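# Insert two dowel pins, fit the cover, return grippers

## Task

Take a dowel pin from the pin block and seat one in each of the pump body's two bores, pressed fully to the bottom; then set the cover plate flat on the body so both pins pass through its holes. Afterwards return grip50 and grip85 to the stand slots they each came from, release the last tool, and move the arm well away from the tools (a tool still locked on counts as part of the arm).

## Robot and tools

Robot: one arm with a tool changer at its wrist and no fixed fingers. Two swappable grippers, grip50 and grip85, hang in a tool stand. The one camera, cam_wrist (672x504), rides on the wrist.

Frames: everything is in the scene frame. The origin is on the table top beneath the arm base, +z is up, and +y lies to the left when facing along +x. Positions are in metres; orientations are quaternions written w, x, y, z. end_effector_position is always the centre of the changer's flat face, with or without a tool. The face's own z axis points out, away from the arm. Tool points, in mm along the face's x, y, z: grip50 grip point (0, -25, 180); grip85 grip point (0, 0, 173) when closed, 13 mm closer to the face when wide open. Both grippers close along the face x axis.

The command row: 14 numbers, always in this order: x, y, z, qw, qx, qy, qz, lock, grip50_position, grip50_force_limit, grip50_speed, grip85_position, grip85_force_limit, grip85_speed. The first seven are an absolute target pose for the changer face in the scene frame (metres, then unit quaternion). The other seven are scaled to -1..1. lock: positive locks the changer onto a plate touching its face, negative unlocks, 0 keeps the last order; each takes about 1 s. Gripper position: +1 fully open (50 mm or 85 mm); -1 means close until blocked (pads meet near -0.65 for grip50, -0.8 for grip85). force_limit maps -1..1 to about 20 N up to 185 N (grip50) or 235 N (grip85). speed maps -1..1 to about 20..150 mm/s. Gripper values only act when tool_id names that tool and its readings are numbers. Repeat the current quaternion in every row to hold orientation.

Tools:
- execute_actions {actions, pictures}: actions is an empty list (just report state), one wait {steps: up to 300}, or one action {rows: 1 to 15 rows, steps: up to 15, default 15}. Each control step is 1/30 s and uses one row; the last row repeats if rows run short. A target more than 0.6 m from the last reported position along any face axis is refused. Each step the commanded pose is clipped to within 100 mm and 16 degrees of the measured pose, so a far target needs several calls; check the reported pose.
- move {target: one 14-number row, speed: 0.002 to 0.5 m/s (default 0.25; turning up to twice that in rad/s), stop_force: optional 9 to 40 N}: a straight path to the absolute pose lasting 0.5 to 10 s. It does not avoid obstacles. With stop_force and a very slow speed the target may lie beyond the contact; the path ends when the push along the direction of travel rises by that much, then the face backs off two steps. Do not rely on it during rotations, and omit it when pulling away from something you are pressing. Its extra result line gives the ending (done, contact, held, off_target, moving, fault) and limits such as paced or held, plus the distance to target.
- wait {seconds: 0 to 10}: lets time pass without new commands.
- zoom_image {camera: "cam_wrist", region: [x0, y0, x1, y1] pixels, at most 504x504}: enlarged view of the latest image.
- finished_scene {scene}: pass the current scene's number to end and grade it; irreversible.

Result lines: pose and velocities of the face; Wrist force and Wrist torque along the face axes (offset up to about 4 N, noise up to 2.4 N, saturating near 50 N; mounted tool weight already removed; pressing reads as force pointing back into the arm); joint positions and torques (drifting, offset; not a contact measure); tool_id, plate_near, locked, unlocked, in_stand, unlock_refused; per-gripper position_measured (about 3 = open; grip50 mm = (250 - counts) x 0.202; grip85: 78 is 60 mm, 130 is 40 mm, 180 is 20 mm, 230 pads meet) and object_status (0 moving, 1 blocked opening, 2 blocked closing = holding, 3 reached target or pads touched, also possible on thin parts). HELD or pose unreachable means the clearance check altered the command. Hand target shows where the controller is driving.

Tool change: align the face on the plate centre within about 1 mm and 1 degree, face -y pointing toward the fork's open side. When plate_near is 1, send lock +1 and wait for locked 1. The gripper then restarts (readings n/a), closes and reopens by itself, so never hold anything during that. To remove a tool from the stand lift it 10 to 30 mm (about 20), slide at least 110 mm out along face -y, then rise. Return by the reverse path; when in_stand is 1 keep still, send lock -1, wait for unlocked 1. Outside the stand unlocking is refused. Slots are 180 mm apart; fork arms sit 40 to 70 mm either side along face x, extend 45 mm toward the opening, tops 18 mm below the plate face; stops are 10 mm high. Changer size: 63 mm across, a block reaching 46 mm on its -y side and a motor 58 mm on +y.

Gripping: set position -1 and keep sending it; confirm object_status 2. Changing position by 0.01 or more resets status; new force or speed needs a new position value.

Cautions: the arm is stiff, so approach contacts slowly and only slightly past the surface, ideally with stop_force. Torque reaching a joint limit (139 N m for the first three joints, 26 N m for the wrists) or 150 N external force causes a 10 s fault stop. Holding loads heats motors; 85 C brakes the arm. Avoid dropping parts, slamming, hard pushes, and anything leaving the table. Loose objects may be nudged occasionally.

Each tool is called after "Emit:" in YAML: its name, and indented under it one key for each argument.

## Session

Emit:
execute_actions:
  actions: []

Scene clock: 0.00 s of 7800.00 s.
end_effector_position=(+0.6859, +0.4196, +0.3182) locked=0 unlocked=1 plate_near=0 in_stand=0 unlock_refused=0 tool_id=none grip50_position_measured=n/a grip50_object_status=n/a grip85_position_measured=n/a grip85_object_status=n/a end_effector_quat_wxyz=(-0.154, +0.692, +0.697, +0.114) end_effector_velocity=(-0.000, +0.000, +0.000) end_effector_angular_velocity=(-0.000, -0.000, +0.000)
Joint positions: [ 0.319 -0.841  0.971 -1.763 -1.191 -1.259]
Joint velocities: [ 0. -0. -0.  0. -0. -0.]
Joint torques (N m, as the arm reports them, + toward a larger angle): no reading
Motor temperatures (°C, as the motors report them): [37 34 34 41 45 37]
Wrist force (N, on the end effector, along its own x y z axes, offset not removed): no reading
Wrist torque (N m, same axes, about the end effector's origin, offset not removed): no reading
Hand target: +0.686, +0.420, +0.318; -0.154, +0.692, +0.697, +0.114

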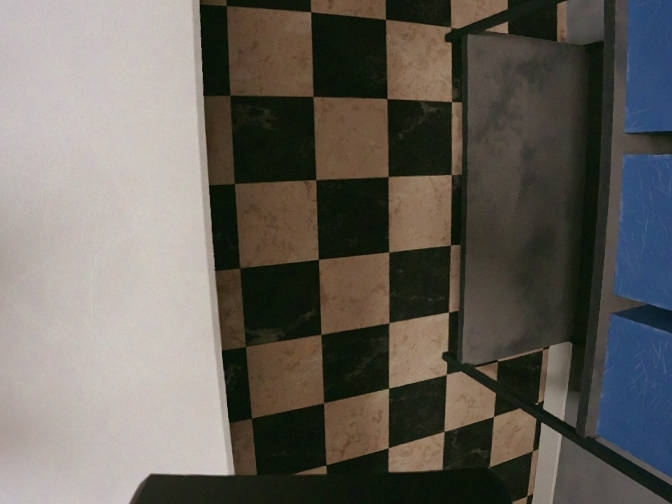

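Emit:
move:
  target: [0.40,0.0,0.55,0,0.7071,0.7071,0,0,0,0,0,0,0,0]
  speed: 0.25

Scene clock: 5.00 s of 7800.00 s.
end_effector_position=(+0.4008, +0.0002, +0.5505) locked=0 unlocked=1 plate_near=0 in_stand=0 unlock_refused=0 tool_id=none grip50_position_measured=n/a grip50_object_status=n/a grip85_position_measured=n/a grip85_object_status=n/a end_effector_quat_wxyz=(-0.001, +0.707, +0.707, +0.001) end_effector_velocity=(-0.001, -0.002, +0.001) end_effector_angular_velocity=(-0.000, +0.000, +0.001)
Joint positions: [-0.327 -1.807  1.542 -1.305 -1.568 -1.91 ]
Joint velocities: [-0.005 -0.002 -0.     0.002 -0.    -0.007]
Joint torques (N m, as the arm reports them, + toward a larger angle): [-13.84 -25.29 -34.01  -0.63  -2.58  -1.96]
Motor temperatures (°C, as the motors report them): [37 34 34 41 45 37]
Wrist force (N, on the end effector, along its own x y z axes, offset not removed): [1.8 0.6 3.2]
Wrist torque (N m, same axes, about the end effector's origin, offset not removed): [-0.16 -0.05 -0.03]
Hand target: +0.401, -0.000, +0.551; -0.001, +0.707, +0.707, +0.001
Off the commanded pose: 0.001 m, 0 deg.
move: done

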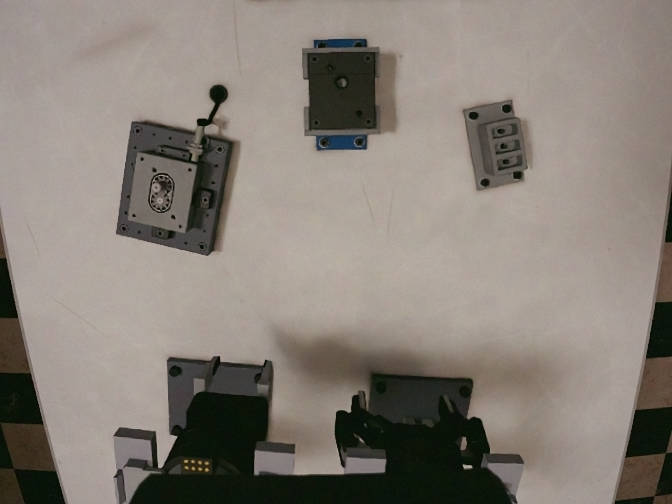

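Emit:
move:
  target: [0.60,-0.106,0.37,0,0.735,0.678,0,0,0,0,0,0,0,0]
  speed: 0.25

Scene clock: 12.40 s of 7800.00 s.
end_effector_position=(+0.5993, -0.1058, +0.3698) locked=0 unlocked=1 plate_near=0 in_stand=0 unlock_refused=0 tool_id=none grip50_position_measured=n/a grip50_object_status=n/a grip85_position_measured=n/a grip85_object_status=n/a end_effector_quat_wxyz=(+0.000, +0.735, +0.678, +0.000) end_effector_velocity=(+0.002, -0.001, +0.000) end_effector_angular_velocity=(-0.001, -0.001, -0.001)
Joint positions: [-0.383 -1.309  1.504 -1.764 -1.571 -1.886]
Joint velocities: [-0.     0.005 -0.006 -0.    -0.     0.001]
Joint torques (N m, as the arm reports them, + toward a larger angle): [ 11.66 -26.28 -32.42  -4.64  -2.59   1.93]
Motor temperatures (°C, as the motors report them): [37 34 34 41 45 37]
Wrist force (N, on the end effector, along its own x y z axes, offset not removed): [-0.7 -0.1 4.1]
Wrist torque (N m, same axes, about the end effector's origin, offset not removed): [-0.18 0.12 -0.02]
Hand target: +0.600, -0.106, +0.370; -0.000, +0.735, +0.678, +0.000
Off the commanded pose: 0.001 m, 0 deg.
After step 90, 2.53 s passed at rest.
move: done

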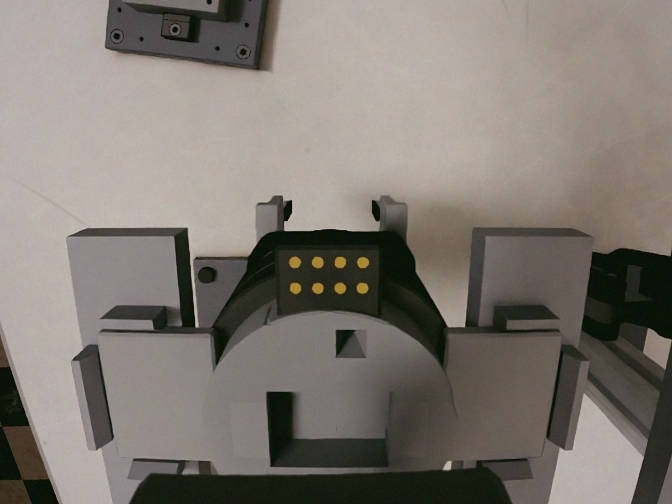

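Emit:
move:
  target: [0.6035,-0.1064,0.3343,0,0.7420,0.6704,0,0,0,0,0,0,0,0]
  speed: 0.1

Emit:
zoom_image:
  camera: "cam_wrist"
  region: [200,220,460,400]

Scene clock: 20.80 s of 7800.00 s.
end_effector_position=(+0.6034, -0.1064, +0.3346) locked=0 unlocked=1 plate_near=0 in_stand=0 unlock_refused=0 tool_id=none grip50_position_measured=n/a grip50_object_status=n/a grip85_position_measured=n/a grip85_object_status=n/a end_effector_quat_wxyz=(-0.000, +0.742, +0.670, -0.000) end_effector_velocity=(+0.001, +0.000, -0.002) end_effector_angular_velocity=(+0.001, -0.000, -0.001)
Joint positions: [-0.382 -1.28   1.558 -1.847 -1.571 -1.863]
Joint velocities: [ 0.     0.003  0.003 -0.005  0.001  0.001]
Joint torques (N m, as the arm reports them, + toward a larger angle): [ 13.18 -27.76 -15.53  -4.59  -2.45   1.98]
Motor temperatures (°C, as the motors report them): [37 34 34 41 45 37]
Wrist force (N, on the end effector, along its own x y z axes, offset not removed): [1.2 0.0 0.7]
Wrist torque (N m, same axes, about the end effector's origin, offset not removed): [0.02 0.09 -0.18]
Hand target: +0.603, -0.106, +0.334; -0.000, +0.742, +0.670, -0.000
Off the commanded pose: 0.000 m, 0 deg.
After step 90, 4.47 s passed at rest.
move: done

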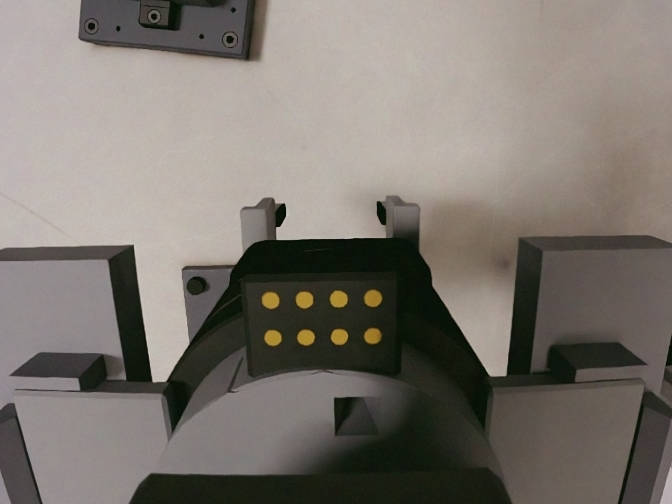

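Region (200, 220, 460, 400) of cam_wrist's 672x504 image, scaled by 1.938, with more detail than that image has; it fills the top 349 rows of this view, and the rest is white.

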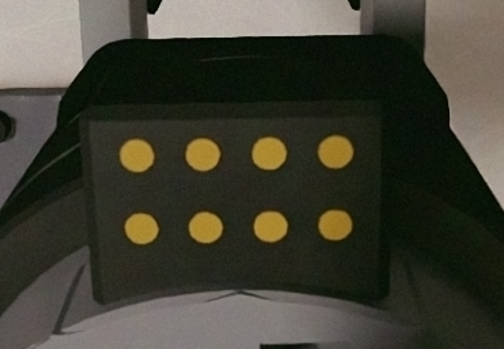

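Emit:
move:
  target: [0.6031,-0.1066,0.303,0,0.7420,0.6704,0,0,0,0,0,0,0,0]
  speed: 0.03

Emit:
move:
  target: [0.6031,-0.1066,0.296,0,0.7420,0.6704,0,0,0,0,0,0,0,0]
  speed: 0.003
  stop_force: 10

Scene clock: 25.27 s of 7800.00 s.
end_effector_position=(+0.6030, -0.1066, +0.3033) locked=0 unlocked=1 plate_near=0 in_stand=0 unlock_refused=0 tool_id=none grip50_position_measured=n/a grip50_object_status=n/a grip85_position_measured=n/a grip85_object_status=n/a end_effector_quat_wxyz=(-0.000, +0.742, +0.670, -0.000) end_effector_velocity=(-0.000, -0.000, -0.002) end_effector_angular_velocity=(-0.001, -0.001, -0.000)
Joint positions: [-0.382 -1.258  1.612 -1.924 -1.571 -1.864]
Joint velocities: [-0.     0.001  0.004 -0.007 -0.    -0.   ]
Joint torques (N m, as the arm reports them, + toward a larger angle): [-13.67 -28.69 -14.9   -4.62  -2.    -1.57]
Motor temperatures (°C, as the motors report them): [37 34 34 41 45 37]
Wrist force (N, on the end effector, along its own x y z axes, offset not removed): [0.6 0.2 3.0]
Wrist torque (N m, same axes, about the end effector's origin, offset not removed): [-0.16 0.14 -0.16]
Hand target: +0.603, -0.107, +0.303; -0.000, +0.742, +0.670, -0.000
Off the commanded pose: 0.000 m, 0 deg.
After step 90, 0.07 s passed at rest.
move: done

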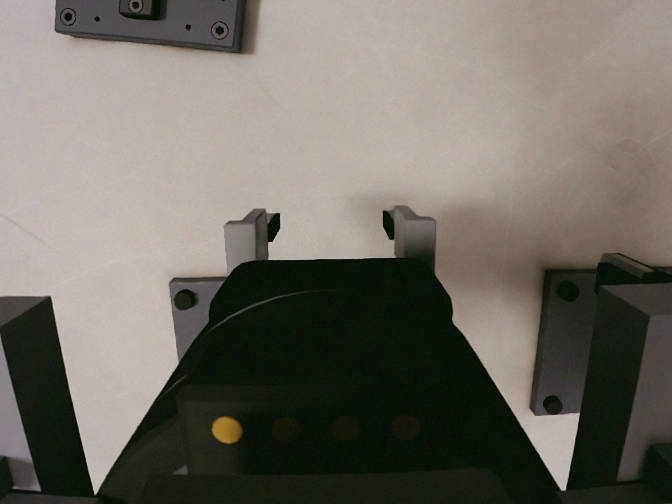

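Scene clock: 27.13 s of 7800.00 s.
end_effector_position=(+0.6031, -0.1066, +0.2989) locked=0 unlocked=1 plate_near=1 in_stand=1 unlock_refused=0 tool_id=none grip50_position_measured=n/a grip50_object_status=n/a grip85_position_measured=n/a grip85_object_status=n/a end_effector_quat_wxyz=(+0.000, +0.742, +0.670, +0.000) end_effector_velocity=(-0.000, -0.000, -0.000) end_effector_angular_velocity=(+0.002, +0.003, -0.002)
Joint positions: [-0.382 -1.255  1.619 -1.935 -1.571 -1.864]
Joint velocities: [-0.001  0.001 -0.001  0.004  0.     0.001]
Joint torques (N m, as the arm reports them, + toward a larger angle): [ -8.78 -20.38 -22.94  -0.34  -1.03  -1.25]
Motor temperatures (°C, as the motors report them): [37 34 34 41 45 37]
Wrist force (N, on the end effector, along its own x y z axes, offset not removed): [-2.2 -15.3 -26.8]
Wrist torque (N m, same axes, about the end effector's origin, offset not removed): [0.44 0.82 -0.07]
Hand target: +0.603, -0.107, +0.299; +0.000, +0.742, +0.670, +0.000
Off the commanded pose: 0.003 m, 0 deg.
move: contact

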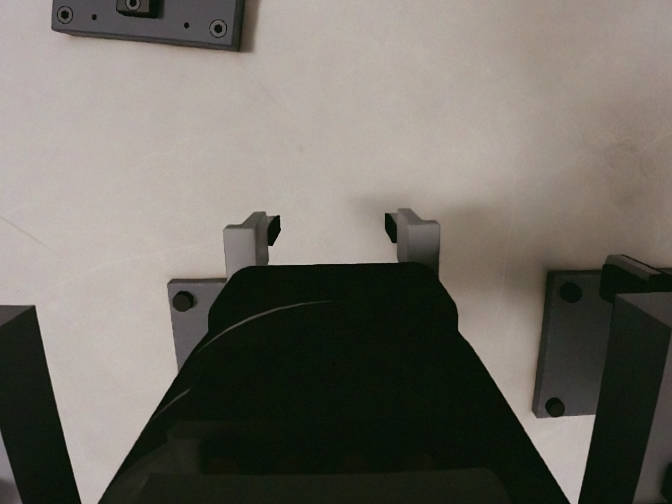

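Emit:
execute_actions:
  actions:
    - {"rows":[[0.6027,-0.1066,0.2992,0,0.7420,0.6704,0,1,1,0,0,1,0,0]],"steps":15}
  pictures: false

Emit:
execute_actions:
  actions:
    - {"steps":25}
  pictures: false

Scene clock: 30.23 s of 7800.00 s.
end_effector_position=(+0.6027, -0.1066, +0.2992) locked=0 unlocked=0 plate_near=1 in_stand=1 unlock_refused=0 tool_id=none grip50_position_measured=n/a grip50_object_status=n/a grip85_position_measured=n/a grip85_object_status=n/a end_effector_quat_wxyz=(+0.000, +0.742, +0.670, -0.000) end_effector_velocity=(-0.000, -0.001, -0.001) end_effector_angular_velocity=(+0.000, +0.001, -0.002)
Joint positions: [-0.382 -1.256  1.62  -1.934 -1.571 -1.864]
Joint velocities: [-0.001  0.001  0.    -0.001 -0.     0.001]
Joint torques (N m, as the arm reports them, + toward a larger angle): [-13.57 -46.85 -11.59  -0.57  -0.35  -1.53]
Motor temperatures (°C, as the motors report them): [37 34 34 41 45 37]
Wrist force (N, on the end effector, along its own x y z axes, offset not removed): [0.1 5.1 -0.3]
Wrist torque (N m, same axes, about the end effector's origin, offset not removed): [-0.05 0.20 0.00]
Hand target: +0.603, -0.107, +0.299; -0.000, +0.742, +0.670, +0.000
Off the commanded pose: 0.000 m, 0 deg.
Steps of this call (steps 1 to 78: nothing new was sent; steps 79 to 93: all 15 steps of this action). Readings (end_effector_position | what the end effector reports):
79: (+0.6031, -0.1066, +0.2991) | locked=0 unlocked=0 plate_near=1 in_stand=1 unlock_refused=0 tool_id=none grip50_position_measured=n/a grip50_object_status=n/a grip85_position_measured=n/a grip85_object_status=n/a
80: (+0.6030, -0.1066, +0.2992) | locked=0 unlocked=0 plate_near=1 in_stand=1 unlock_refused=0 tool_id=none grip50_position_measured=n/a grip50_object_status=n/a grip85_position_measured=n/a grip85_object_status=n/a
82: (+0.6030, -0.1066, +0.2992) | locked=0 unlocked=0 plate_near=1 in_stand=1 unlock_refused=0 tool_id=none grip50_position_measured=n/a grip50_object_status=n/a grip85_position_measured=n/a grip85_object_status=n/a
86: (+0.6028, -0.1066, +0.2992) | locked=0 unlocked=0 plate_near=1 in_stand=1 unlock_refused=0 tool_id=none grip50_position_measured=n/a grip50_object_status=n/a grip85_position_measured=n/a grip85_object_status=n/a
93: the state above

Scene clock: 31.07 s of 7800.00 s.
end_effector_position=(+0.6027, -0.1066, +0.2993) locked=1 unlocked=0 plate_near=1 in_stand=1 unlock_refused=0 tool_id=grip50 grip50_position_measured=n/a grip50_object_status=n/a grip85_position_measured=n/a grip85_object_status=n/a end_effector_quat_wxyz=(+0.000, +0.742, +0.670, +0.000) end_effector_velocity=(+0.000, +0.000, +0.001) end_effector_angular_velocity=(-0.000, -0.001, +0.000)
Joint positions: [-0.382 -1.256  1.62  -1.934 -1.571 -1.864]
Joint velocities: [ 0.001 -0.001 -0.     0.     0.     0.   ]
Joint torques (N m, as the arm reports them, + toward a larger angle): [-11.08 -36.87 -17.53  -2.33   0.71  -1.59]
Motor temperatures (°C, as the motors report them): [37 34 34 41 45 37]
Wrist force (N, on the end effector, along its own x y z axes, offset not removed): [1.5 5.5 -15.9]
Wrist torque (N m, same axes, about the end effector's origin, offset not removed): [0.23 1.21 0.39]
Hand target: +0.603, -0.107, +0.299; -0.000, +0.742, +0.670, +0.000
Off the commanded pose: 0.000 m, 0 deg.
Steps of this call (steps 1 to 25: nothing new was sent). Readings (end_effector_position | what the end effector reports):
1: (+0.6027, -0.1066, +0.2992) | locked=0 unlocked=0 plate_near=1 in_stand=1 unlock_refused=0 tool_id=none grip50_position_measured=n/a grip50_object_status=n/a grip85_position_measured=n/a grip85_object_status=n/a
2: (+0.6027, -0.1066, +0.2992) | locked=0 unlocked=0 plate_near=1 in_stand=1 unlock_refused=0 tool_id=none grip50_position_measured=n/a grip50_object_status=n/a grip85_position_measured=n/a grip85_object_status=n/a
4: (+0.6027, -0.1066, +0.2992) | locked=0 unlocked=0 plate_near=1 in_stand=1 unlock_refused=0 tool_id=none grip50_position_measured=n/a grip50_object_status=n/a grip85_position_measured=n/a grip85_object_status=n/a
8: (+0.6027, -0.1066, +0.2992) | locked=0 unlocked=0 plate_near=1 in_stand=1 unlock_refused=0 tool_id=none grip50_position_measured=n/a grip50_object_status=n/a grip85_position_measured=n/a grip85_object_status=n/a
25: the state above

Emit:
move:
  target: [0.6028,-0.1066,0.32,0,0.7420,0.6704,0,0,1,0,0,1,0,0]
  speed: 0.03

Emit:
move:
  target: [0.4784,-0.094,0.32,0,0.7420,0.6704,0,0,1,0,0,1,0,0]
  speed: 0.1

Emit:
move:
  target: [0.36,0.0,0.45,0,0.7071,0.7071,0,0,1,0,0,1,0,0]
  speed: 0.2

Scene clock: 36.27 s of 7800.00 s.
end_effector_position=(+0.6028, -0.1066, +0.3197) locked=1 unlocked=0 plate_near=1 in_stand=0 unlock_refused=0 tool_id=grip50 grip50_position_measured=3 grip50_object_status=3 grip85_position_measured=n/a grip85_object_status=n/a end_effector_quat_wxyz=(+0.000, +0.742, +0.670, +0.000) end_effector_velocity=(-0.000, -0.000, +0.003) end_effector_angular_velocity=(-0.000, +0.000, -0.001)
Joint positions: [-0.382 -1.271  1.586 -1.884 -1.571 -1.864]
Joint velocities: [-0.    -0.003 -0.004  0.007 -0.     0.   ]
Joint torques (N m, as the arm reports them, + toward a larger angle): [ 14.54 -57.81 -40.25  -1.94   1.31   2.  ]
Motor temperatures (°C, as the motors report them): [37 34 34 41 45 37]
Wrist force (N, on the end effector, along its own x y z axes, offset not removed): [1.1 -3.3 0.2]
Wrist torque (N m, same axes, about the end effector's origin, offset not removed): [-0.25 0.11 -0.14]
Hand target: +0.603, -0.107, +0.320; +0.000, +0.742, +0.670, +0.000
Off the commanded pose: 0.000 m, 0 deg.
move: done

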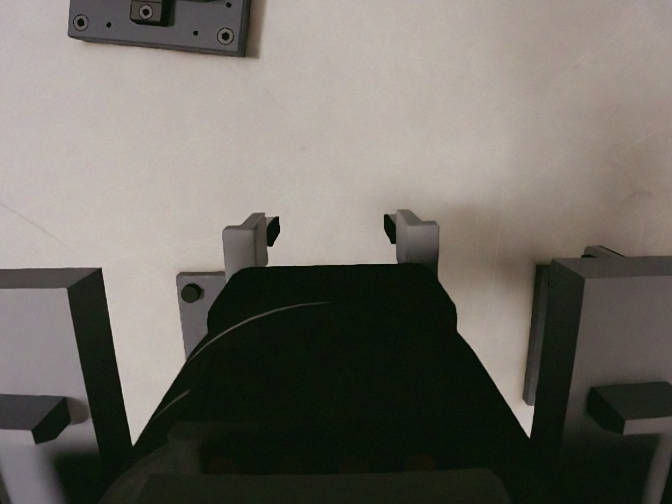

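Scene clock: 38.07 s of 7800.00 s.
end_effector_position=(+0.4787, -0.0940, +0.3202) locked=1 unlocked=0 plate_near=1 in_stand=0 unlock_refused=0 tool_id=grip50 grip50_position_measured=3 grip50_object_status=3 grip85_position_measured=n/a grip85_object_status=n/a end_effector_quat_wxyz=(+0.000, +0.742, +0.670, +0.000) end_effector_velocity=(-0.003, +0.000, -0.000) end_effector_angular_velocity=(+0.000, -0.000, -0.000)
Joint positions: [-0.458 -1.562  1.926 -1.934 -1.571 -1.94 ]
Joint velocities: [-0.002 -0.006  0.006 -0.     0.    -0.002]
Joint torques (N m, as the arm reports them, + toward a larger angle): [-13.71 -41.31 -20.79  -2.75   2.6   -1.58]
Motor temperatures (°C, as the motors report them): [37 34 34 41 45 37]
Wrist force (N, on the end effector, along its own x y z axes, offset not removed): [0.8 -4.0 2.3]
Wrist torque (N m, same axes, about the end effector's origin, offset not removed): [-0.28 0.10 -0.14]
Hand target: +0.478, -0.094, +0.320; -0.000, +0.742, +0.670, +0.000
Off the commanded pose: 0.000 m, 0 deg.
move: done

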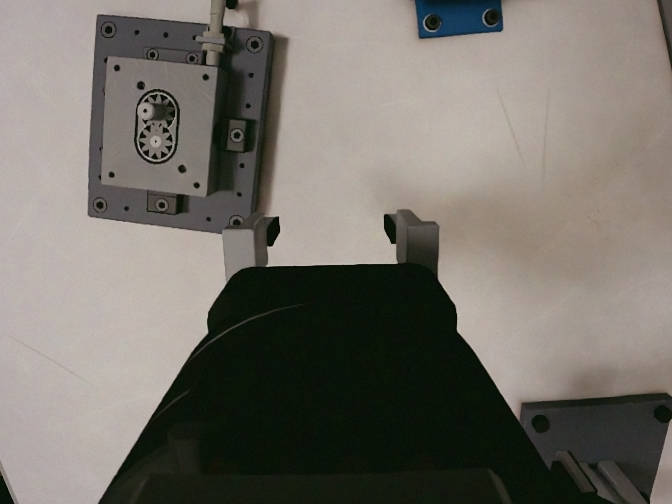

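Scene clock: 39.73 s of 7800.00 s.
end_effector_position=(+0.3605, -0.0003, +0.4500) locked=1 unlocked=0 plate_near=1 in_stand=0 unlock_refused=0 tool_id=grip50 grip50_position_measured=3 grip50_object_status=3 grip85_position_measured=n/a grip85_object_status=n/a end_effector_quat_wxyz=(+0.000, +0.707, +0.707, -0.000) end_effector_velocity=(-0.002, +0.001, +0.002) end_effector_angular_velocity=(+0.000, -0.001, -0.000)
Joint positions: [-0.367 -1.946  1.895 -1.519 -1.571 -1.95 ]
Joint velocities: [ 0.001 -0.005 -0.003  0.006  0.     0.001]
Joint torques (N m, as the arm reports them, + toward a larger angle): [ 12.77 -24.51 -41.01  -2.25  -1.99   1.82]
Motor temperatures (°C, as the motors report them): [37 34 34 41 45 37]
Wrist force (N, on the end effector, along its own x y z axes, offset not removed): [1.0 -2.9 2.2]
Wrist torque (N m, same axes, about the end effector's origin, offset not removed): [-0.27 0.18 -0.19]
Hand target: +0.360, -0.000, +0.450; +0.000, +0.707, +0.707, -0.000
Off the commanded pose: 0.001 m, 0 deg.
move: done

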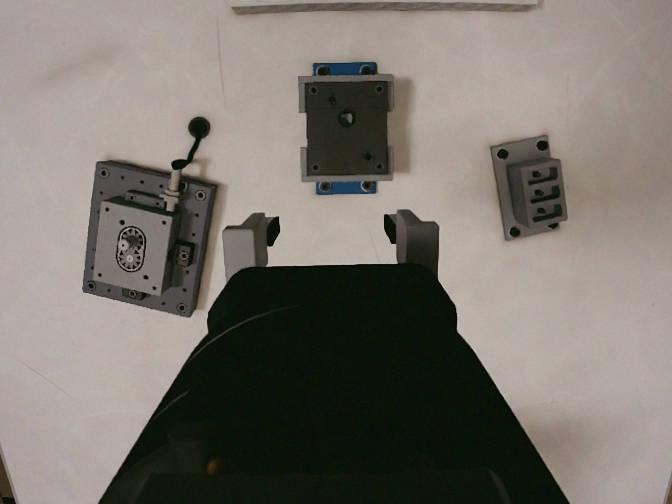

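Emit:
move:
  target: [0.388,0.198,0.30,0,0.6428,0.7661,0,0,-0.425,-0.3,0,1,0,0]
  speed: 0.25

Scene clock: 48.80 s of 7800.00 s.
end_effector_position=(+0.3872, +0.1977, +0.3001) locked=1 unlocked=0 plate_near=1 in_stand=0 unlock_refused=0 tool_id=grip50 grip50_position_measured=216 grip50_object_status=3 grip85_position_measured=n/a grip85_object_status=n/a end_effector_quat_wxyz=(+0.000, +0.643, +0.766, -0.001) end_effector_velocity=(+0.001, +0.002, -0.002) end_effector_angular_velocity=(-0.000, +0.001, +0.001)
Joint positions: [ 0.173 -1.676  2.088 -1.98  -1.572 -1.585]
Joint velocities: [ 0.005  0.007 -0.001 -0.004 -0.     0.004]
Joint torques (N m, as the arm reports them, + toward a larger angle): [ 13.73 -13.71 -37.97  -6.05  -2.68   2.  ]
Motor temperatures (°C, as the motors report them): [37 34 34 41 45 37]
Wrist force (N, on the end effector, along its own x y z axes, offset not removed): [0.0 -3.1 1.1]
Wrist torque (N m, same axes, about the end effector's origin, offset not removed): [-0.29 0.05 -0.18]
Hand target: +0.387, +0.198, +0.300; +0.000, +0.643, +0.766, -0.001
Off the commanded pose: 0.001 m, 0 deg.
After step 90, 4.33 s passed at rest.
move: done

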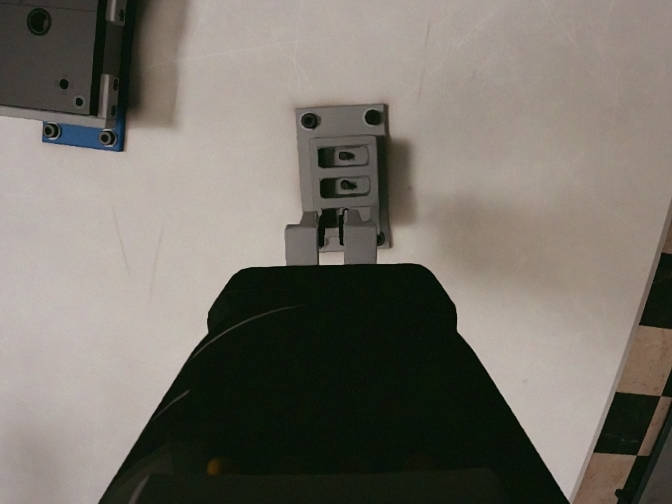

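Emit:
zoom_image:
  camera: "cam_wrist"
  region: [270,90,420,260]

Region (270, 90, 420, 260) of cam_wrist's 672x504 image, scaled by 2.965, with more detail than that image has; it fills the left 445 columns of this view, and the rest is white.

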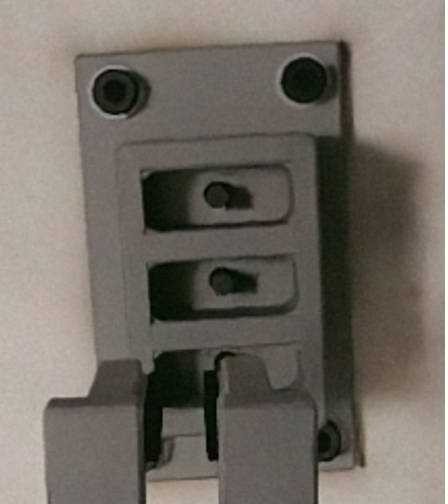

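Emit:
move:
  target: [0.3925,0.2084,0.272,0,0.6279,0.7783,0,0,-0.425,-0.3,0,1,0,0]
  speed: 0.05

Emit:
zoom_image:
  camera: "cam_wrist"
  region: [270,90,420,260]

Scene clock: 57.70 s of 7800.00 s.
end_effector_position=(+0.3923, +0.2083, +0.2723) locked=1 unlocked=0 plate_near=1 in_stand=0 unlock_refused=0 tool_id=grip50 grip50_position_measured=216 grip50_object_status=3 grip85_position_measured=n/a grip85_object_status=n/a end_effector_quat_wxyz=(+0.000, +0.628, +0.778, -0.000) end_effector_velocity=(+0.002, +0.001, -0.002) end_effector_angular_velocity=(+0.000, -0.002, +0.002)
Joint positions: [ 0.195 -1.619  2.115 -2.066 -1.57  -1.601]
Joint velocities: [ 0.001  0.006 -0.001 -0.008  0.    -0.001]
Joint torques (N m, as the arm reports them, + toward a larger angle): [ 12.95 -15.62 -19.55  -5.95   2.58  -1.74]
Motor temperatures (°C, as the motors report them): [37 34 34 41 45 37]
Wrist force (N, on the end effector, along its own x y z axes, offset not removed): [0.7 -1.3 3.2]
Wrist torque (N m, same axes, about the end effector's origin, offset not removed): [-0.20 0.15 -0.06]
Hand target: +0.392, +0.208, +0.272; +0.000, +0.628, +0.778, -0.000
Off the commanded pose: 0.000 m, 0 deg.
After step 90, 4.87 s passed at rest.
move: done

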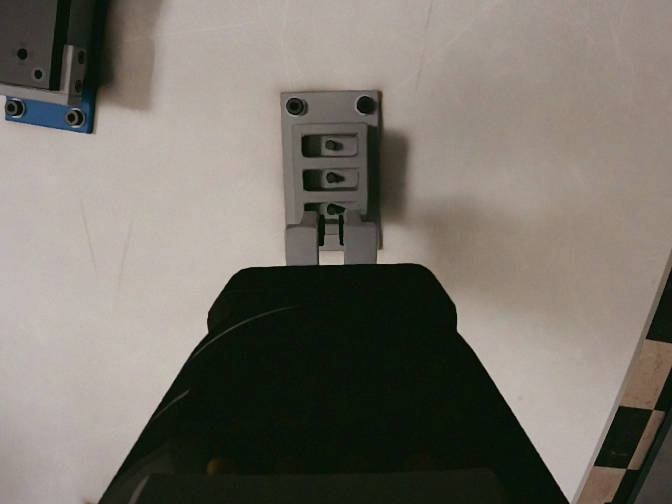

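Region (270, 90, 420, 260) of cam_wrist's 672x504 image, scaled by 2.965, with more detail than that image has; it fills the left 445 columns of this view, and the rest is white.

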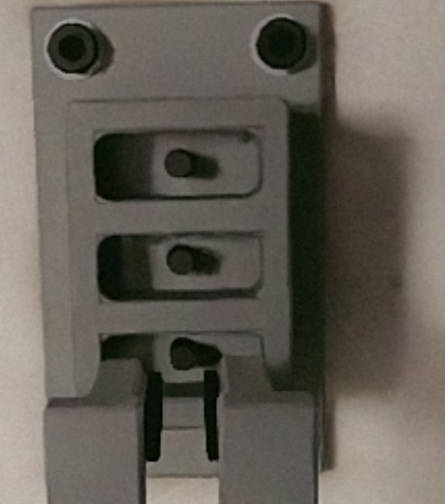

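Emit:
move:
  target: [0.3740,0.2044,0.257,0,0.6279,0.7783,0,0,-0.425,-0.3,0,1,0,0]
  speed: 0.02

Emit:
move:
  target: [0.3740,0.2044,0.240,0,0.6279,0.7783,0,0,-0.425,-0.3,0,1,0,0]
  speed: 0.004
  stop_force: 10

Scene clock: 64.33 s of 7800.00 s.
end_effector_position=(+0.3742, +0.2044, +0.2572) locked=1 unlocked=0 plate_near=1 in_stand=0 unlock_refused=0 tool_id=grip50 grip50_position_measured=216 grip50_object_status=3 grip85_position_measured=n/a grip85_object_status=n/a end_effector_quat_wxyz=(-0.000, +0.628, +0.778, -0.000) end_effector_velocity=(-0.002, -0.000, -0.002) end_effector_angular_velocity=(-0.001, -0.001, -0.001)
Joint positions: [ 0.194 -1.644  2.182 -2.108 -1.57  -1.602]
Joint velocities: [ 0.    -0.002  0.006 -0.005 -0.001  0.001]
Joint torques (N m, as the arm reports them, + toward a larger angle): [-13.65 -36.83 -20.58  -6.08   2.61  -1.73]
Motor temperatures (°C, as the motors report them): [37 34 34 41 45 37]
Wrist force (N, on the end effector, along its own x y z axes, offset not removed): [3.0 -1.0 0.1]
Wrist torque (N m, same axes, about the end effector's origin, offset not removed): [-0.11 -0.04 -0.18]
Hand target: +0.374, +0.204, +0.257; -0.000, +0.628, +0.778, +0.000
Off the commanded pose: 0.000 m, 0 deg.
After step 90, 2.10 s passed at rest.
move: done

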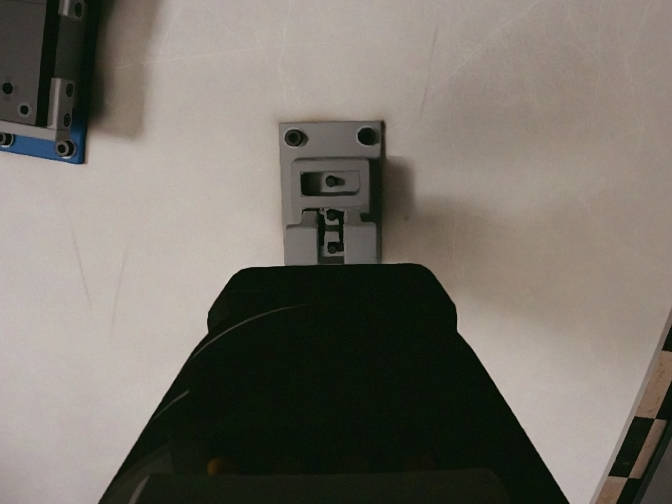

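Scene clock: 68.87 s of 7800.00 s.
end_effector_position=(+0.3740, +0.2044, +0.2402) locked=1 unlocked=0 plate_near=1 in_stand=0 unlock_refused=0 tool_id=grip50 grip50_position_measured=216 grip50_object_status=3 grip85_position_measured=n/a grip85_object_status=n/a end_effector_quat_wxyz=(-0.000, +0.628, +0.778, -0.000) end_effector_velocity=(-0.000, -0.000, -0.001) end_effector_angular_velocity=(+0.000, -0.001, +0.000)
Joint positions: [ 0.194 -1.618  2.21  -2.162 -1.57  -1.602]
Joint velocities: [-0.     0.001  0.002 -0.004 -0.    -0.   ]
Joint torques (N m, as the arm reports them, + toward a larger angle): [  3.91 -15.4  -18.31  -6.02   1.78   1.93]
Motor temperatures (°C, as the motors report them): [37 34 35 41 45 37]
Wrist force (N, on the end effector, along its own x y z axes, offset not removed): [2.6 0.1 4.4]
Wrist torque (N m, same axes, about the end effector's origin, offset not removed): [-0.01 -0.09 0.01]
Hand target: +0.374, +0.204, +0.240; -0.000, +0.628, +0.778, -0.000
Off the commanded pose: 0.000 m, 0 deg.
move: done

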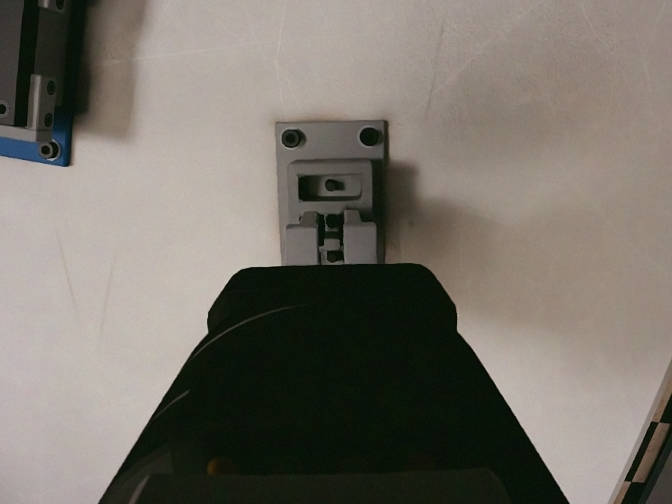

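In cleanly. Grip.

Emit:
move:
  target: [0.3740,0.2044,0.240,0,0.6279,0.7783,0,0,-1,-0.3,-0.8,1,0,0]
  speed: 0.004

Emit:
move:
  target: [0.3740,0.2044,0.285,0,0.6279,0.7783,0,0,-1,-0.3,-0.8,1,0,0]
  speed: 0.03

Emit:
move:
  target: [0.42,-0.13,0.33,0,0.7071,0.7071,0,0,-1,-0.3,-0.8,1,0,0]
  speed: 0.15

Scene clock: 72.53 s of 7800.00 s.
end_effector_position=(+0.3740, +0.2044, +0.2400) locked=1 unlocked=0 plate_near=1 in_stand=0 unlock_refused=0 tool_id=grip50 grip50_position_measured=254 grip50_object_status=3 grip85_position_measured=n/a grip85_object_status=n/a end_effector_quat_wxyz=(-0.000, +0.628, +0.778, -0.000) end_effector_velocity=(-0.000, +0.000, +0.000) end_effector_angular_velocity=(+0.001, -0.001, +0.001)
Joint positions: [ 0.194 -1.618  2.21  -2.162 -1.57  -1.602]
Joint velocities: [ 0.001 -0.    -0.    -0.     0.    -0.001]
Joint torques (N m, as the arm reports them, + toward a larger angle): [ 13.75 -15.03 -33.64  -6.07   1.54   2.16]
Motor temperatures (°C, as the motors report them): [37 34 35 41 45 37]
Wrist force (N, on the end effector, along its own x y z axes, offset not removed): [3.8 -2.0 2.1]
Wrist torque (N m, same axes, about the end effector's origin, offset not removed): [-0.23 -0.13 0.00]
Hand target: +0.374, +0.204, +0.240; +0.000, +0.628, +0.778, +0.000
Off the commanded pose: 0.000 m, 0 deg.
move: done

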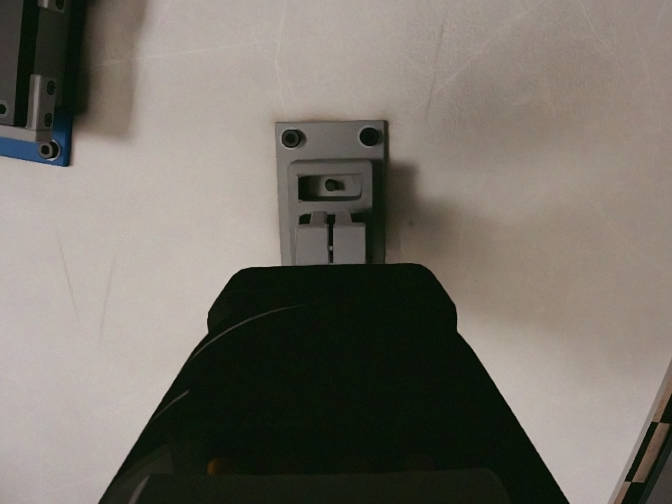

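Scene clock: 74.40 s of 7800.00 s.
end_effector_position=(+0.3741, +0.2045, +0.2846) locked=1 unlocked=0 plate_near=1 in_stand=0 unlock_refused=0 tool_id=grip50 grip50_position_measured=254 grip50_object_status=3 grip85_position_measured=n/a grip85_object_status=n/a end_effector_quat_wxyz=(+0.000, +0.628, +0.778, +0.000) end_effector_velocity=(+0.000, -0.000, +0.002) end_effector_angular_velocity=(+0.000, +0.001, +0.000)
Joint positions: [ 0.194 -1.681  2.136 -2.025 -1.57  -1.602]
Joint velocities: [-0.    -0.003 -0.005  0.009  0.001 -0.001]
Joint torques (N m, as the arm reports them, + toward a larger angle): [ -6.1  -35.38 -35.76  -1.88   1.14  -1.82]
Motor temperatures (°C, as the motors report them): [37 34 35 41 45 37]
Wrist force (N, on the end effector, along its own x y z axes, offset not removed): [2.3 -3.2 0.8]
Wrist torque (N m, same axes, about the end effector's origin, offset not removed): [-0.24 -0.12 -0.10]
Hand target: +0.374, +0.204, +0.285; +0.000, +0.628, +0.778, +0.000
Off the commanded pose: 0.000 m, 0 deg.
move: done

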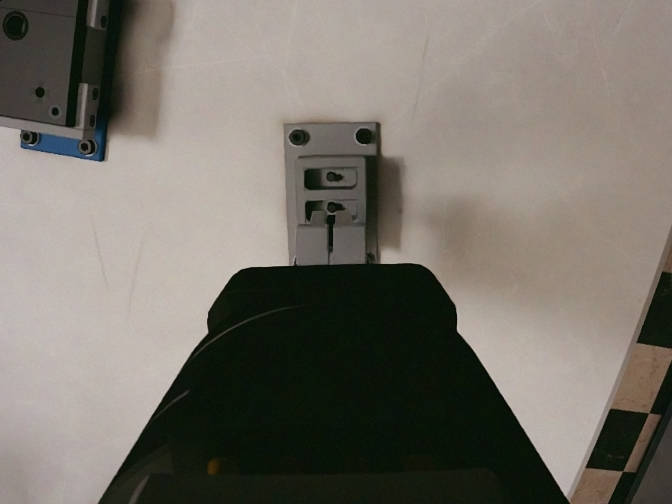

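Scene clock: 77.27 s of 7800.00 s.
end_effector_position=(+0.4203, -0.1295, +0.3299) locked=1 unlocked=0 plate_near=1 in_stand=0 unlock_refused=0 tool_id=grip50 grip50_position_measured=254 grip50_object_status=3 grip85_position_measured=n/a grip85_object_status=n/a end_effector_quat_wxyz=(-0.000, +0.707, +0.707, +0.002) end_effector_velocity=(+0.000, -0.002, +0.000) end_effector_angular_velocity=(+0.000, +0.000, -0.001)
Joint positions: [-0.595 -1.692  2.021 -1.898 -1.568 -2.178]
Joint velocities: [-0.004  0.003 -0.003  0.001  0.    -0.002]
Joint torques (N m, as the arm reports them, + toward a larger angle): [-13.74 -14.63 -37.85  -2.14   2.68  -1.67]
Motor temperatures (°C, as the motors report them): [37 34 35 41 45 37]
Wrist force (N, on the end effector, along its own x y z axes, offset not removed): [2.8 1.4 1.6]
Wrist torque (N m, same axes, about the end effector's origin, offset not removed): [0.02 -0.09 -0.13]
Hand target: +0.420, -0.130, +0.330; -0.000, +0.707, +0.707, +0.002
Off the commanded pose: 0.001 m, 0 deg.
move: done

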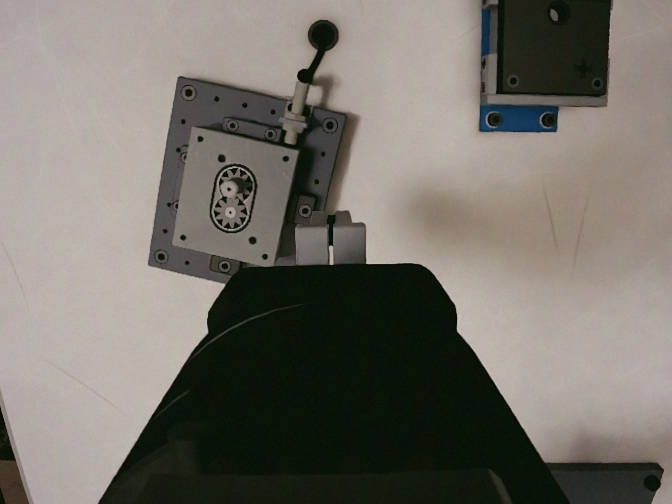

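Emit:
move:
  target: [0.3842,0.2066,0.275,0,0.6279,0.7783,0,0,-0.425,-0.3,0,1,0,0]
  speed: 0.2

Emit:
zoom_image:
  camera: "cam_wrist"
  region: [280,120,390,260]

Scene clock: 90.17 s of 7800.00 s.
end_effector_position=(+0.3837, +0.2060, +0.2751) locked=1 unlocked=0 plate_near=1 in_stand=0 unlock_refused=0 tool_id=grip50 grip50_position_measured=216 grip50_object_status=3 grip85_position_measured=n/a grip85_object_status=n/a end_effector_quat_wxyz=(+0.000, +0.628, +0.778, -0.002) end_effector_velocity=(+0.001, +0.002, +0.000) end_effector_angular_velocity=(+0.000, -0.001, +0.001)
Joint positions: [ 0.194 -1.644  2.13  -2.053 -1.572 -1.602]
Joint velocities: [ 0.005  0.004 -0.004 -0.001  0.     0.004]
Joint torques (N m, as the arm reports them, + toward a larger angle): [ 12.56 -15.76 -36.84  -6.29  -2.49   1.95]
Motor temperatures (°C, as the motors report them): [37 34 35 41 45 37]
Wrist force (N, on the end effector, along its own x y z axes, offset not removed): [1.5 -3.6 -0.6]
Wrist torque (N m, same axes, about the end effector's origin, offset not removed): [-0.31 0.04 -0.05]
Hand target: +0.384, +0.206, +0.275; +0.000, +0.628, +0.778, -0.002
Off the commanded pose: 0.001 m, 0 deg.
After step 90, 7.53 s passed at rest.
move: done

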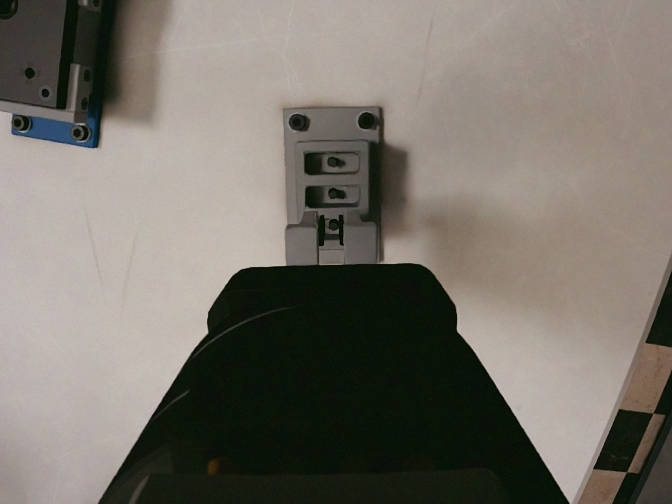

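Region (280, 120, 390, 260) of cam_wrist's 672x504 image, scaled by 3.600, with more detail than that image has; it fills the left 396 columns of this view, and the rest is white.

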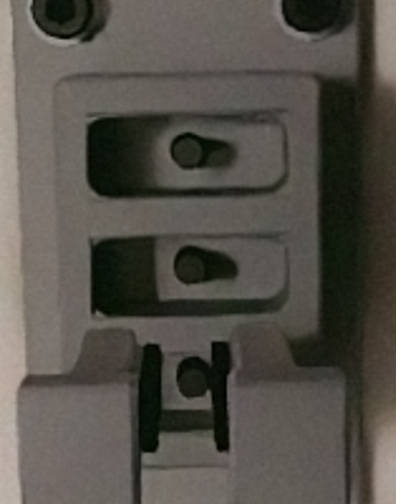

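Emit:
move:
  target: [0.3747,0.2047,0.257,0,0.6279,0.7783,0,0,-0.425,-0.3,0,1,0,0]
  speed: 0.02

Emit:
move:
  target: [0.3747,0.2047,0.220,0,0.6279,0.7783,0,0,-0.425,-0.3,0,1,0,0]
  speed: 0.004
  stop_force: 10

Emit:
zoom_image:
  camera: "cam_wrist"
  region: [280,150,390,270]

Scene clock: 99.13 s of 7800.00 s.
end_effector_position=(+0.3748, +0.2047, +0.2573) locked=1 unlocked=0 plate_near=1 in_stand=0 unlock_refused=0 tool_id=grip50 grip50_position_measured=216 grip50_object_status=3 grip85_position_measured=n/a grip85_object_status=n/a end_effector_quat_wxyz=(-0.000, +0.628, +0.778, -0.000) end_effector_velocity=(-0.001, -0.000, -0.002) end_effector_angular_velocity=(-0.000, -0.000, -0.001)
Joint positions: [ 0.194 -1.642  2.181 -2.108 -1.57  -1.602]
Joint velocities: [-0.     0.001  0.005 -0.006 -0.     0.001]
Joint torques (N m, as the arm reports them, + toward a larger angle): [-13.1  -14.5  -19.1   -5.75   2.44  -1.74]
Motor temperatures (°C, as the motors report them): [37 34 35 41 45 37]
Wrist force (N, on the end effector, along its own x y z axes, offset not removed): [0.4 -2.0 1.1]
Wrist torque (N m, same axes, about the end effector's origin, offset not removed): [-0.32 0.26 -0.21]
Hand target: +0.375, +0.205, +0.257; -0.000, +0.628, +0.778, -0.000
Off the commanded pose: 0.000 m, 0 deg.
After step 90, 4.63 s passed at rest.
move: done

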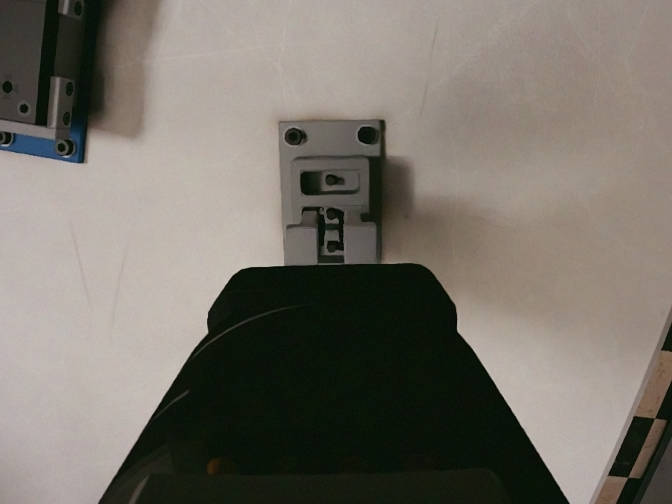

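Scene clock: 107.43 s of 7800.00 s.
end_effector_position=(+0.3747, +0.2047, +0.2257) locked=1 unlocked=0 plate_near=1 in_stand=0 unlock_refused=0 tool_id=grip50 grip50_position_measured=216 grip50_object_status=3 grip85_position_measured=n/a grip85_object_status=n/a end_effector_quat_wxyz=(+0.000, +0.628, +0.778, +0.000) end_effector_velocity=(-0.001, -0.000, -0.001) end_effector_angular_velocity=(-0.000, +0.007, +0.001)
Joint positions: [ 0.194 -1.591  2.23  -2.208 -1.57  -1.602]
Joint velocities: [-0.    -0.001  0.     0.007  0.001 -0.001]
Joint torques (N m, as the arm reports them, + toward a larger angle): [ 13.46 -19.48 -18.63   0.07   2.57   1.6 ]
Motor temperatures (°C, as the motors report them): [37 34 35 41 45 37]
Wrist force (N, on the end effector, along its own x y z axes, offset not removed): [4.2 -5.2 -48.4]
Wrist torque (N m, same axes, about the end effector's origin, offset not removed): [2.31 -0.05 -0.34]
Hand target: +0.375, +0.205, +0.226; +0.000, +0.628, +0.778, +0.000
Off the commanded pose: 0.006 m, 0 deg.
move: contact

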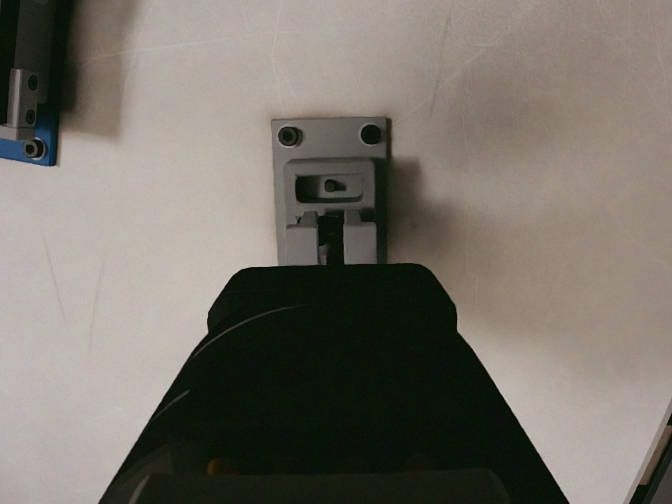

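Region (280, 150, 390, 270) of cam_wrist's 672x504 image, scaled by 4.200, with more detail than that image has; it fills the left 462 columns of this view, and the rest is white.

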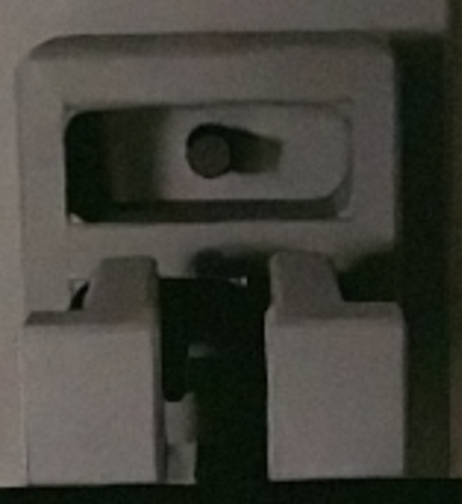

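Emit:
move:
  target: [0.3747,0.2047,0.230,0,0.6279,0.7783,0,0,-0.425,-0.3,0,1,0,0]
  speed: 0.004

Emit:
move:
  target: [0.3747,0.2047,0.230,0,0.6279,0.7783,0,0,-1,-0.3,-0.8,1,0,0]
  speed: 0.004

Scene clock: 111.00 s of 7800.00 s.
end_effector_position=(+0.3747, +0.2047, +0.2299) locked=1 unlocked=0 plate_near=1 in_stand=0 unlock_refused=0 tool_id=grip50 grip50_position_measured=216 grip50_object_status=3 grip85_position_measured=n/a grip85_object_status=n/a end_effector_quat_wxyz=(+0.000, +0.628, +0.778, +0.000) end_effector_velocity=(-0.000, -0.000, +0.002) end_effector_angular_velocity=(+0.001, -0.001, +0.000)
Joint positions: [ 0.194 -1.598  2.224 -2.195 -1.57  -1.602]
Joint velocities: [-0.    -0.003 -0.002  0.004  0.    -0.   ]
Joint torques (N m, as the arm reports them, + toward a larger angle): [ -1.52 -37.07 -34.4   -1.67   0.38   0.79]
Motor temperatures (°C, as the motors report them): [37 34 35 41 45 37]
Wrist force (N, on the end effector, along its own x y z axes, offset not removed): [1.0 -2.5 1.8]
Wrist torque (N m, same axes, about the end effector's origin, offset not removed): [-0.16 0.09 -0.11]
Hand target: +0.375, +0.205, +0.230; +0.000, +0.628, +0.778, +0.000
Off the commanded pose: 0.000 m, 0 deg.
move: done

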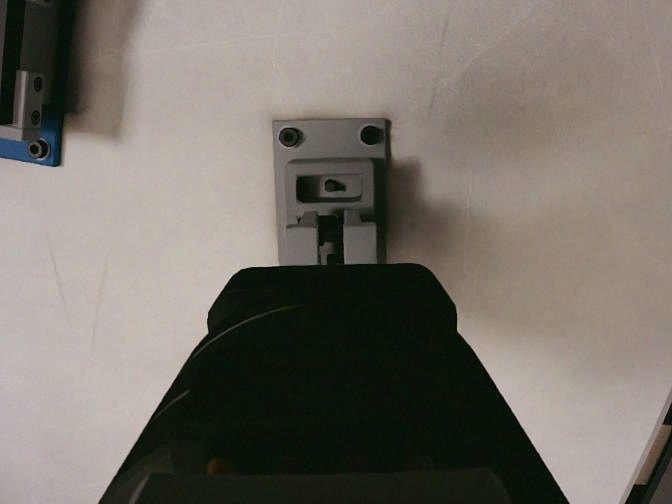

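Scene clock: 111.70 s of 7800.00 s.
end_effector_position=(+0.3747, +0.2047, +0.2300) locked=1 unlocked=0 plate_near=1 in_stand=0 unlock_refused=0 tool_id=grip50 grip50_position_measured=242 grip50_object_status=2 grip85_position_measured=n/a grip85_object_status=n/a end_effector_quat_wxyz=(-0.000, +0.628, +0.778, -0.000) end_effector_velocity=(+0.000, +0.000, -0.000) end_effector_angular_velocity=(-0.000, -0.001, +0.000)
Joint positions: [ 0.194 -1.599  2.223 -2.194 -1.57  -1.602]
Joint velocities: [ 0.001  0.001 -0.001 -0.002 -0.     0.001]
Joint torques (N m, as the arm reports them, + toward a larger angle): [ -4.94 -36.86 -36.86  -2.    -0.21   0.17]
Motor temperatures (°C, as the motors report them): [37 34 35 41 45 37]
Wrist force (N, on the end effector, along its own x y z axes, offset not removed): [-0.2 2.1 3.3]
Wrist torque (N m, same axes, about the end effector's origin, offset not removed): [-0.18 -0.68 0.00]
Hand target: +0.375, +0.205, +0.230; +0.000, +0.628, +0.778, +0.000
Off the commanded pose: 0.000 m, 0 deg.
move: done

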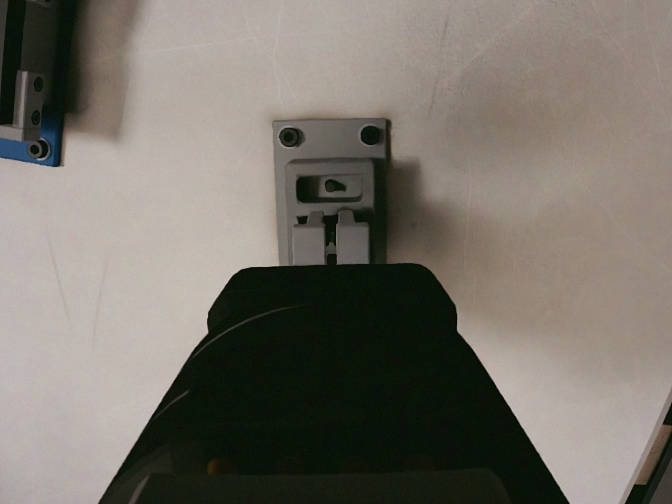

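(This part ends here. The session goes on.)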